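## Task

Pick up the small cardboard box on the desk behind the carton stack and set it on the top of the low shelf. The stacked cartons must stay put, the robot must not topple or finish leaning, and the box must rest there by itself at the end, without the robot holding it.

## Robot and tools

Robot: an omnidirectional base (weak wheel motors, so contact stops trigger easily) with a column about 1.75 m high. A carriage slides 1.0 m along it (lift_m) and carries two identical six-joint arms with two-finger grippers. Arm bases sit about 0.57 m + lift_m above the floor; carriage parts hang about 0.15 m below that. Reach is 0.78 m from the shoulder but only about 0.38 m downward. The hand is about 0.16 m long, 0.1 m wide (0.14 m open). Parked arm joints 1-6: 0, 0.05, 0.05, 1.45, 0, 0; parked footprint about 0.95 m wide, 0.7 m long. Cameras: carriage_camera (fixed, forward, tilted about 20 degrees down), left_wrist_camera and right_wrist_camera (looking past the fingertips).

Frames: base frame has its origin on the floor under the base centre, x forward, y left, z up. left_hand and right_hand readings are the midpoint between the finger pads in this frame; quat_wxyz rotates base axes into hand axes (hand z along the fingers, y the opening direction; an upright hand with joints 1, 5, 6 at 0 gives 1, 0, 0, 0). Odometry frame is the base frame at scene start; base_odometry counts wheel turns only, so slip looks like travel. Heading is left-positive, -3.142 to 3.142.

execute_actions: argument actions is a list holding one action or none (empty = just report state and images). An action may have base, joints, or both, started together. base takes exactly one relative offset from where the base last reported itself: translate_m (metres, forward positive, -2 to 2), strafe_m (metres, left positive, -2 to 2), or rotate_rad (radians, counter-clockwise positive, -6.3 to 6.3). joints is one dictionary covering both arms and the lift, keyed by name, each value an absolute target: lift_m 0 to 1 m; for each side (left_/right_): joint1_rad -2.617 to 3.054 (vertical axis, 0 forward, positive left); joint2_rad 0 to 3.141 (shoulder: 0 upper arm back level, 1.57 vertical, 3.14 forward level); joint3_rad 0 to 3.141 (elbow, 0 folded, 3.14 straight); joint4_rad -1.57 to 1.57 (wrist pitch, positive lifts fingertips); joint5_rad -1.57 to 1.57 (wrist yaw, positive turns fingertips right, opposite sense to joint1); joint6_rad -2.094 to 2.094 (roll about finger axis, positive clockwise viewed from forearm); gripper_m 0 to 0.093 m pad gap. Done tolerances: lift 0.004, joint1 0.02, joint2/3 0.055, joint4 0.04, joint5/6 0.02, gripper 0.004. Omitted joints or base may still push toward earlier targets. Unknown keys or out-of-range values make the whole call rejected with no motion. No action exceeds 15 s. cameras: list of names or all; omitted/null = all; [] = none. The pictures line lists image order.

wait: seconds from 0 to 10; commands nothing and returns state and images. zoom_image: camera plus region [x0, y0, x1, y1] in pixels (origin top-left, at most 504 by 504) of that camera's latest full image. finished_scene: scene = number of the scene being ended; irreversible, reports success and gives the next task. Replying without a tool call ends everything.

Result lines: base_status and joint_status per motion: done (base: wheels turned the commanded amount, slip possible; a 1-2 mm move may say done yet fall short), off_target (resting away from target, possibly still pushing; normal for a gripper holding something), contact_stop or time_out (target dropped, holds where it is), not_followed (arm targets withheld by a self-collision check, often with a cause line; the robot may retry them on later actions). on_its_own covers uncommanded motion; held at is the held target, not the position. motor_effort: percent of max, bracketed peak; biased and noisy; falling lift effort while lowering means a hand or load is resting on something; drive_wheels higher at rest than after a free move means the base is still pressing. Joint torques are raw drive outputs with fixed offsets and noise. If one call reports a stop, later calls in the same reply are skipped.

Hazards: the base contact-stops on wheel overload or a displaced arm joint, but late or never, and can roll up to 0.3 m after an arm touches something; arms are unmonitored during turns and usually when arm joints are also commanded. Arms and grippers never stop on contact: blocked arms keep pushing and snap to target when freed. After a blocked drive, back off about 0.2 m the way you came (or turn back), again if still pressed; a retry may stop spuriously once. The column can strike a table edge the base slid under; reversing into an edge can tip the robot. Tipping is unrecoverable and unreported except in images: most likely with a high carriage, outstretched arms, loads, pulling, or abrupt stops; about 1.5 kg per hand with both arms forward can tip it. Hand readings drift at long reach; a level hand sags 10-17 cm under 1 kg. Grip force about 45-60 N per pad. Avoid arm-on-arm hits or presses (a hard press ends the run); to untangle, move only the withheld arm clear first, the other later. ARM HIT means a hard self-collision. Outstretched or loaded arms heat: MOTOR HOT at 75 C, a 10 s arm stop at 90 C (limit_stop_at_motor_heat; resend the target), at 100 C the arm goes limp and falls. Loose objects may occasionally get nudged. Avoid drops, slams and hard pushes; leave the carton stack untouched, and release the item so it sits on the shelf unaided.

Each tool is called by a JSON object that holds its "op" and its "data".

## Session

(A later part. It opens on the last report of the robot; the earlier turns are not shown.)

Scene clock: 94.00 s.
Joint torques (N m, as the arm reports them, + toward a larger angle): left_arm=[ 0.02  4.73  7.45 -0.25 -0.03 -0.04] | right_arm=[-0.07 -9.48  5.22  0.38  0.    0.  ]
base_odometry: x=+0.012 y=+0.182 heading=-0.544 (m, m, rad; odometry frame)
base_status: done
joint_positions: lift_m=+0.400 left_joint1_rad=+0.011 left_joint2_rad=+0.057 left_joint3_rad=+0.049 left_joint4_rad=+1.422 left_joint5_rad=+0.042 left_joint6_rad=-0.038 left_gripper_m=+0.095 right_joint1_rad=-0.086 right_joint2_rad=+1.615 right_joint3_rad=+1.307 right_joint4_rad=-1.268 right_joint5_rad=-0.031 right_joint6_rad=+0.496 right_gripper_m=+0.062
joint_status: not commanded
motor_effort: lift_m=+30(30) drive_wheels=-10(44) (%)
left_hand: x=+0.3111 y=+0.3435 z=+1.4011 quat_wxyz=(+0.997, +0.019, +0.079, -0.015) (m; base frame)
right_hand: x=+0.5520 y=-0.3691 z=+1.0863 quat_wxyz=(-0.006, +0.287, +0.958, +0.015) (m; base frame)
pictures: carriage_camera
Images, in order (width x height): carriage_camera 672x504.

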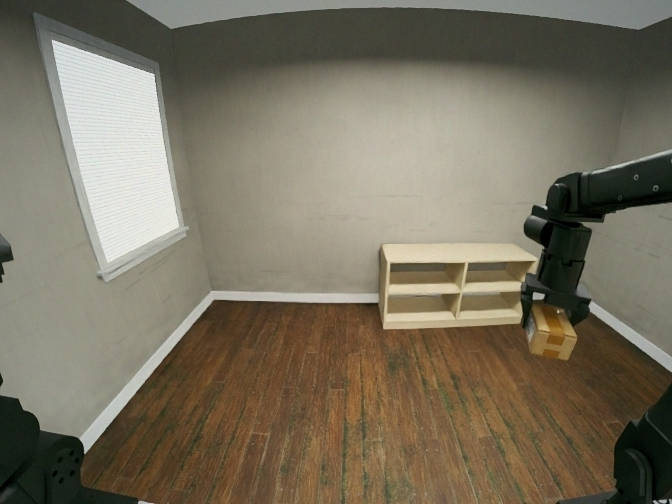

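{"op": "execute_actions", "data": {"actions": [{"base":{"strafe_m":-0.5},"joints":{"lift_m":0.15}}], "cameras": []}}

{"op": "execute_actions", "data": {"actions": [{"base":{"translate_m":0.9}}], "cameras": ["carriage_camera","right_wrist_camera"]}}

Scene clock: 98.73 s.
Joint torques (N m, as the arm reports them, + toward a larger angle): left_arm=[ 0.05  4.71  7.52 -0.25 -0.02 -0.05] | right_arm=[-0.26 -8.62  5.1   0.46  0.   -0.01]
base_odometry: x=-0.246 y=-0.247 heading=-0.544 (m, m, rad; odometry frame)
base_status: done
joint_positions: lift_m=+0.150 left_joint1_rad=+0.011 left_joint2_rad=+0.057 left_joint3_rad=+0.049 left_joint4_rad=+1.421 left_joint5_rad=+0.041 left_joint6_rad=-0.038 left_gripper_m=+0.095 right_joint1_rad=-0.086 right_joint2_rad=+1.609 right_joint3_rad=+1.307 right_joint4_rad=-1.268 right_joint5_rad=-0.031 right_joint6_rad=+0.496 right_gripper_m=+0.062
joint_status: all done
motor_effort: lift_m=+31(30) drive_wheels=-7(39) (%)
left_hand: x=+0.3112 y=+0.3436 z=+1.1509 quat_wxyz=(+0.997, +0.018, +0.079, -0.015) (m; base frame)
right_hand: x=+0.5520 y=-0.3689 z=+0.8377 quat_wxyz=(-0.003, +0.287, +0.958, +0.015) (m; base frame)
pictures: none
No camera images: the call's "cameras" was empty. Leave "cameras" out to get every camera's image.

Scene clock: 102.93 s.
Joint torques (N m, as the arm reports them, + toward a larger angle): left_arm=[ 0.    4.82  7.47 -0.24 -0.03 -0.04] | right_arm=[-0.21 -8.67  5.01  0.35  0.02  0.  ]
base_odometry: x=+0.523 y=-0.713 heading=-0.545 (m, m, rad; odometry frame)
base_status: done
joint_positions: lift_m=+0.150 left_joint1_rad=+0.011 left_joint2_rad=+0.057 left_joint3_rad=+0.049 left_joint4_rad=+1.422 left_joint5_rad=+0.041 left_joint6_rad=-0.038 left_gripper_m=+0.095 right_joint1_rad=-0.086 right_joint2_rad=+1.609 right_joint3_rad=+1.307 right_joint4_rad=-1.268 right_joint5_rad=-0.031 right_joint6_rad=+0.496 right_gripper_m=+0.062
joint_status: not commanded
motor_effort: lift_m=+32(32) drive_wheels=-12(45) (%)
left_hand: x=+0.3111 y=+0.3436 z=+1.1510 quat_wxyz=(+0.997, +0.018, +0.079, -0.015) (m; base frame)
right_hand: x=+0.5520 y=-0.3689 z=+0.8377 quat_wxyz=(-0.003, +0.287, +0.958, +0.015) (m; base frame)
pictures: carriage_camera, right_wrist_camera
Images, in order (width x height): carriage_camera 672x504, right_wrist_camera 672x504.

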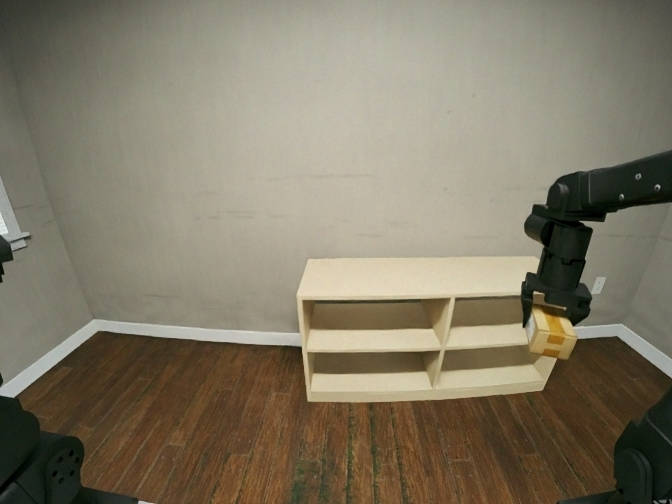

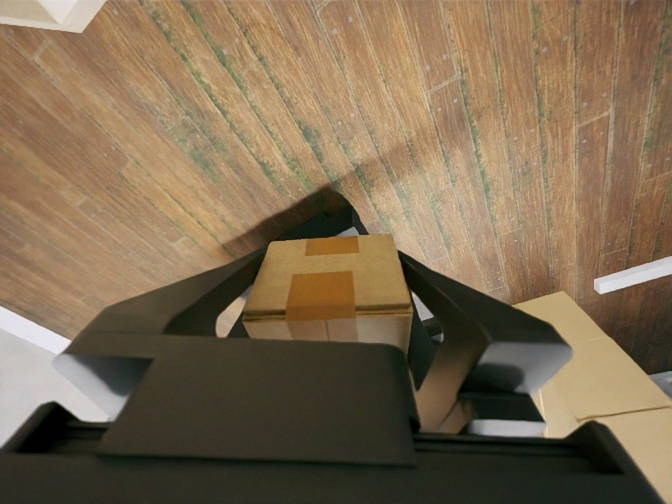

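{"op": "execute_actions", "data": {"actions": [{"base":{"strafe_m":0.3}}], "cameras": []}}

{"op": "execute_actions", "data": {"actions": [{"base":{"translate_m":0.4}}], "cameras": ["carriage_camera","right_wrist_camera"]}}

Scene clock: 107.27 s.
Joint torques (N m, as the arm reports them, + toward a larger angle): left_arm=[ 0.05  4.78  7.52 -0.25 -0.03 -0.03] | right_arm=[-0.15 -8.68  5.12  0.46  0.   -0.01]
base_odometry: x=+0.679 y=-0.457 heading=-0.545 (m, m, rad; odometry frame)
base_status: done
joint_positions: lift_m=+0.150 left_joint1_rad=+0.011 left_joint2_rad=+0.057 left_joint3_rad=+0.049 left_joint4_rad=+1.422 left_joint5_rad=+0.041 left_joint6_rad=-0.038 left_gripper_m=+0.095 right_joint1_rad=-0.086 right_joint2_rad=+1.609 right_joint3_rad=+1.307 right_joint4_rad=-1.268 right_joint5_rad=-0.031 right_joint6_rad=+0.496 right_gripper_m=+0.062
joint_status: not commanded
motor_effort: lift_m=+31(31) drive_wheels=-9(40) (%)
left_hand: x=+0.3111 y=+0.3435 z=+1.1510 quat_wxyz=(+0.997, +0.019, +0.079, -0.015) (m; base frame)
right_hand: x=+0.5520 y=-0.3691 z=+0.8377 quat_wxyz=(-0.003, +0.287, +0.958, +0.015) (m; base frame)
pictures: none
No camera images: the call's "cameras" was empty. Leave "cameras" out to get every camera's image.

Scene clock: 110.20 s.
Joint torques (N m, as the arm reports them, + toward a larger angle): left_arm=[-0.01  4.79  7.53 -0.24 -0.01 -0.04] | right_arm=[-0.12 -8.66  5.07  0.41  0.   -0.01]
base_odometry: x=+1.022 y=-0.664 heading=-0.544 (m, m, rad; odometry frame)
base_status: done
joint_positions: lift_m=+0.150 left_joint1_rad=+0.011 left_joint2_rad=+0.057 left_joint3_rad=+0.049 left_joint4_rad=+1.422 left_joint5_rad=+0.041 left_joint6_rad=-0.038 left_gripper_m=+0.095 right_joint1_rad=-0.086 right_joint2_rad=+1.609 right_joint3_rad=+1.307 right_joint4_rad=-1.269 right_joint5_rad=-0.031 right_joint6_rad=+0.496 right_gripper_m=+0.062
joint_status: not commanded
motor_effort: lift_m=+32(32) drive_wheels=-16(39) (%)
left_hand: x=+0.3111 y=+0.3435 z=+1.1510 quat_wxyz=(+0.997, +0.019, +0.079, -0.015) (m; base frame)
right_hand: x=+0.5519 y=-0.3690 z=+0.8377 quat_wxyz=(-0.003, +0.287, +0.958, +0.015) (m; base frame)
pictures: carriage_camera, right_wrist_camera
Images, in order (width x height): carriage_camera 672x504, right_wrist_camera 672x504.

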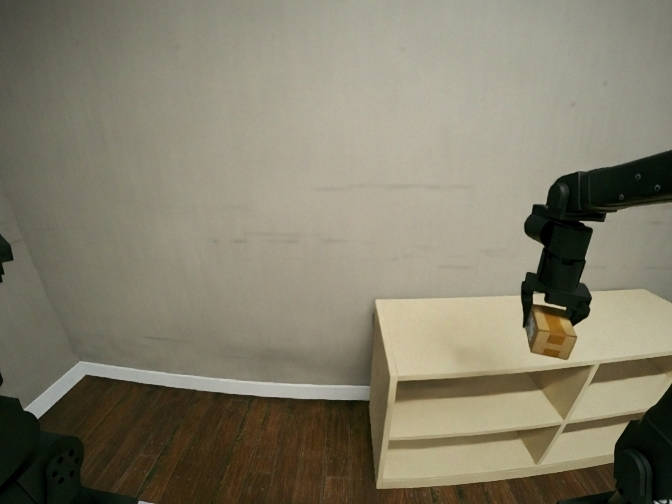

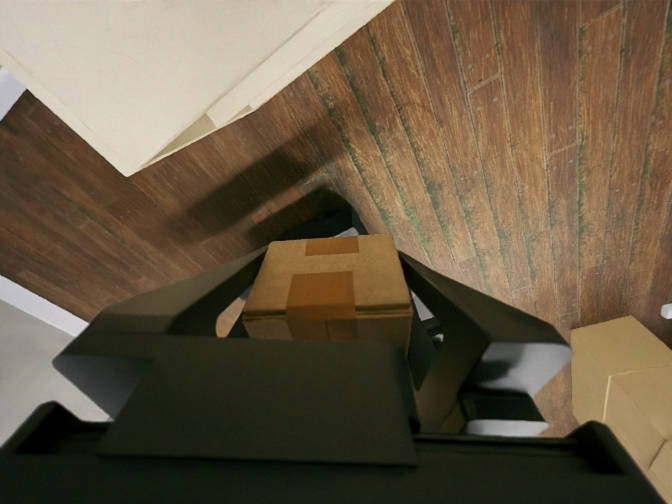

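{"op": "execute_actions", "data": {"actions": [{"base":{"translate_m":0.1},"joints":{"right_joint2_rad":2.2,"right_joint3_rad":1.9}}], "cameras": ["carriage_camera","right_wrist_camera"]}}

Scene clock: 113.30 s.
Joint torques (N m, as the arm reports them, + toward a larger angle): left_arm=[ 0.05  4.81  7.53 -0.25 -0.02 -0.03] | right_arm=[ -0.21 -14.82   7.16   0.3   -0.01  -0.01]
base_odometry: x=+1.108 y=-0.715 heading=-0.543 (m, m, rad; odometry frame)
base_status: done
joint_positions: lift_m=+0.150 left_joint1_rad=+0.011 left_joint2_rad=+0.057 left_joint3_rad=+0.049 left_joint4_rad=+1.422 left_joint5_rad=+0.041 left_joint6_rad=-0.038 left_gripper_m=+0.095 right_joint1_rad=-0.086 right_joint2_rad=+2.210 right_joint3_rad=+1.874 right_joint4_rad=-1.264 right_joint5_rad=-0.031 right_joint6_rad=+0.496 right_gripper_m=+0.062
joint_status: all done
motor_effort: lift_m=+31(32) drive_wheels=-14(45) (%)
left_hand: x=+0.3110 y=+0.3435 z=+1.1510 quat_wxyz=(+0.997, +0.019, +0.079, -0.015) (m; base frame)
right_hand: x=+0.6907 y=-0.3809 z=+0.7772 quat_wxyz=(-0.018, +0.287, +0.958, +0.012) (m; base frame)
pictures: carriage_camera, right_wrist_camera
Images, in order (width x height): carriage_camera 672x504, right_wrist_camera 672x504.

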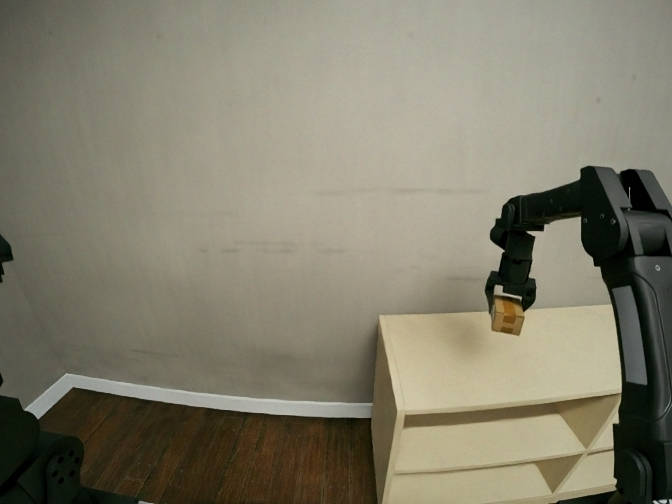

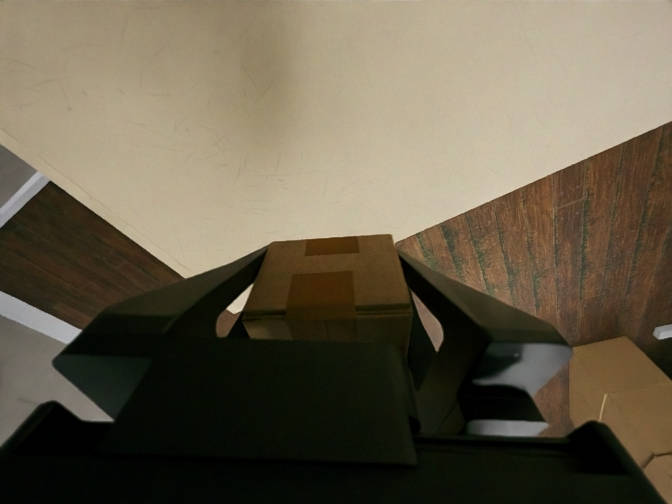

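Near the front edge; move 0.12 farther then lower.

{"op": "execute_actions", "data": {"actions": [{"base":{"translate_m":0.13}}], "cameras": []}}

{"op": "execute_actions", "data": {"actions": [{"joints":{"lift_m":0.06}}], "cameras": ["carriage_camera","right_wrist_camera"]}}

Scene clock: 116.37 s.
Joint torques (N m, as the arm reports them, + toward a larger angle): left_arm=[ 0.01  4.83  7.45 -0.27 -0.01 -0.04] | right_arm=[ -0.15 -14.88   7.06   0.3   -0.01   0.  ]
base_odometry: x=+1.219 y=-0.782 heading=-0.542 (m, m, rad; odometry frame)
base_status: done
joint_positions: lift_m=+0.150 left_joint1_rad=+0.011 left_joint2_rad=+0.057 left_joint3_rad=+0.049 left_joint4_rad=+1.423 left_joint5_rad=+0.041 left_joint6_rad=-0.038 left_gripper_m=+0.095 right_joint1_rad=-0.086 right_joint2_rad=+2.210 right_joint3_rad=+1.874 right_joint4_rad=-1.265 right_joint5_rad=-0.031 right_joint6_rad=+0.496 right_gripper_m=+0.062
joint_status: not commanded
motor_effort: lift_m=+31(31) drive_wheels=-10(42) (%)
left_hand: x=+0.3108 y=+0.3435 z=+1.1510 quat_wxyz=(+0.997, +0.019, +0.079, -0.015) (m; base frame)
right_hand: x=+0.6905 y=-0.3810 z=+0.7772 quat_wxyz=(-0.018, +0.287, +0.958, +0.012) (m; base frame)
pictures: none
No camera images: the call's "cameras" was empty. Leave "cameras" out to get every camera's image.

Scene clock: 117.27 s.
Joint torques (N m, as the arm reports them, + toward a larger angle): left_arm=[ 0.02  4.69  7.49 -0.26 -0.01 -0.04] | right_arm=[ -0.08 -14.81   6.3    0.28   0.    -0.01]
base_odometry: x=+1.219 y=-0.782 heading=-0.542 (m, m, rad; odometry frame)
base_status: not commanded
joint_positions: lift_m=+0.060 left_joint1_rad=+0.011 left_joint2_rad=+0.057 left_joint3_rad=+0.049 left_joint4_rad=+1.423 left_joint5_rad=+0.041 left_joint6_rad=-0.038 left_gripper_m=+0.095 right_joint1_rad=-0.086 right_joint2_rad=+2.209 right_joint3_rad=+1.885 right_joint4_rad=-1.266 right_joint5_rad=-0.031 right_joint6_rad=+0.496 right_gripper_m=+0.062
joint_status: all done
motor_effort: lift_m=+32(33) drive_wheels=-9(9) (%)
left_hand: x=+0.3108 y=+0.3435 z=+1.0610 quat_wxyz=(+0.997, +0.019, +0.079, -0.015) (m; base frame)
right_hand: x=+0.6934 y=-0.3813 z=+0.6905 quat_wxyz=(-0.012, +0.287, +0.958, +0.013) (m; base frame)
pictures: carriage_camera, right_wrist_camera
Images, in order (width x height): carriage_camera 672x504, right_wrist_camera 672x504.

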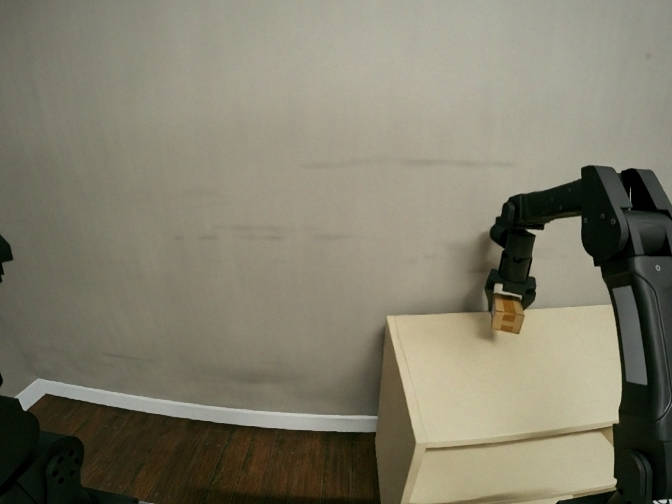

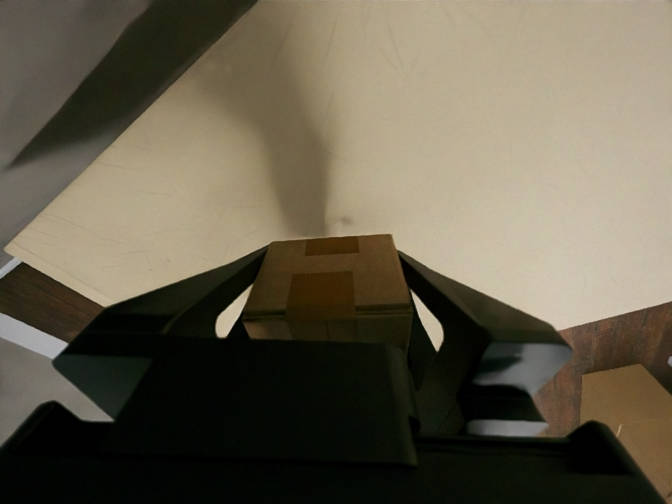

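Over the top, with its shadow close below. Lower a little more and release.

{"op": "execute_actions", "data": {"actions": [{"joints":{"lift_m":0.02}}], "cameras": []}}

{"op": "execute_actions", "data": {"actions": [{"joints":{"right_gripper_m":0.093}}], "cameras": []}}

{"op": "execute_actions", "data": {"actions": [{"joints":{"lift_m":0.2}}], "cameras": ["carriage_camera"]}}

Scene clock: 119.80 s.
Joint torques (N m, as the arm reports them, + toward a larger angle): left_arm=[ 0.03  4.89  7.58 -0.27 -0.02 -0.05] | right_arm=[  0.   -15.23   6.27   0.3    0.02  -0.01]
base_odometry: x=+1.219 y=-0.782 heading=-0.542 (m, m, rad; odometry frame)
base_status: not commanded
joint_positions: lift_m=+0.020 left_joint1_rad=+0.011 left_joint2_rad=+0.057 left_joint3_rad=+0.049 left_joint4_rad=+1.423 left_joint5_rad=+0.041 left_joint6_rad=-0.038 left_gripper_m=+0.095 right_joint1_rad=-0.086 right_joint2_rad=+2.213 right_joint3_rad=+1.885 right_joint4_rad=-1.266 right_joint5_rad=-0.031 right_joint6_rad=+0.496 right_gripper_m=+0.062
joint_status: all done
motor_effort: lift_m=+32(30) drive_wheels=-5(5) (%)
left_hand: x=+0.3108 y=+0.3435 z=+1.0209 quat_wxyz=(+0.997, +0.019, +0.079, -0.015) (m; base frame)
right_hand: x=+0.6930 y=-0.3813 z=+0.6488 quat_wxyz=(-0.015, +0.287, +0.958, +0.013) (m; base frame)
pictures: none
No camera images: the call's "cameras" was empty. Leave "cameras" out to get every camera's image.

Scene clock: 120.53 s.
Joint torques (N m, as the arm reports them, + toward a larger angle): left_arm=[ 0.    4.77  7.5  -0.28 -0.02 -0.03] | right_arm=[ -0.11 -14.98   6.42   0.32   0.    -0.01]
base_odometry: x=+1.219 y=-0.782 heading=-0.542 (m, m, rad; odometry frame)
base_status: not commanded
joint_positions: lift_m=+0.020 left_joint1_rad=+0.011 left_joint2_rad=+0.057 left_joint3_rad=+0.049 left_joint4_rad=+1.423 left_joint5_rad=+0.041 left_joint6_rad=-0.038 left_gripper_m=+0.095 right_joint1_rad=-0.086 right_joint2_rad=+2.213 right_joint3_rad=+1.885 right_joint4_rad=-1.266 right_joint5_rad=-0.031 right_joint6_rad=+0.496 right_gripper_m=+0.093
joint_status: all done
motor_effort: lift_m=+32(32) drive_wheels=-8(4) (%)
left_hand: x=+0.3108 y=+0.3435 z=+1.0209 quat_wxyz=(+0.997, +0.019, +0.079, -0.015) (m; base frame)
right_hand: x=+0.6930 y=-0.3813 z=+0.6488 quat_wxyz=(-0.015, +0.287, +0.958, +0.013) (m; base frame)
pictures: none
No camera images: the call's "cameras" was empty. Leave "cameras" out to get every camera's image.

Scene clock: 121.80 s.
Joint torques (N m, as the arm reports them, + toward a larger angle): left_arm=[ 0.02  4.77  7.51 -0.29 -0.02 -0.04] | right_arm=[ -0.06 -14.42   6.37   0.33  -0.01  -0.01]
base_odometry: x=+1.219 y=-0.782 heading=-0.542 (m, m, rad; odometry frame)
base_status: not commanded
joint_positions: lift_m=+0.200 left_joint1_rad=+0.011 left_joint2_rad=+0.057 left_joint3_rad=+0.049 left_joint4_rad=+1.423 left_joint5_rad=+0.041 left_joint6_rad=-0.038 left_gripper_m=+0.095 right_joint1_rad=-0.086 right_joint2_rad=+2.202 right_joint3_rad=+1.885 right_joint4_rad=-1.267 right_joint5_rad=-0.031 right_joint6_rad=+0.496 right_gripper_m=+0.093
joint_status: all done
motor_effort: lift_m=+30(36) drive_wheels=-9(8) (%)
left_hand: x=+0.3108 y=+0.3435 z=+1.2011 quat_wxyz=(+0.997, +0.019, +0.079, -0.015) (m; base frame)
right_hand: x=+0.6933 y=-0.3813 z=+0.8334 quat_wxyz=(-0.010, +0.287, +0.958, +0.014) (m; base frame)
pictures: carriage_camera
Images, in order (width x height): carriage_camera 672x504.

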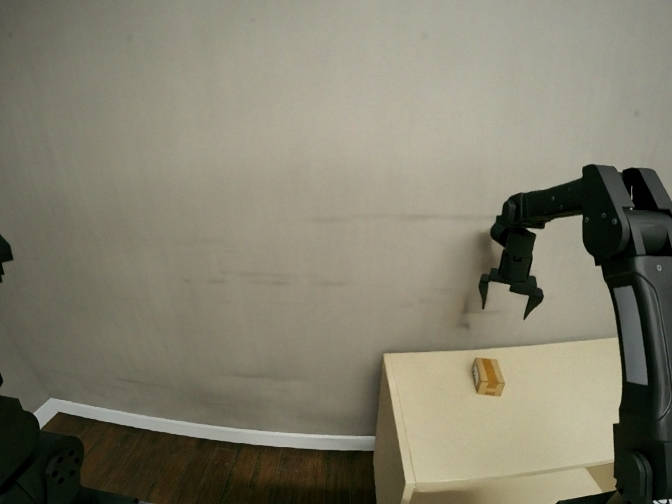

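{"op": "finished_scene", "data": {"scene": 1}}

The scene is finished: the task was done.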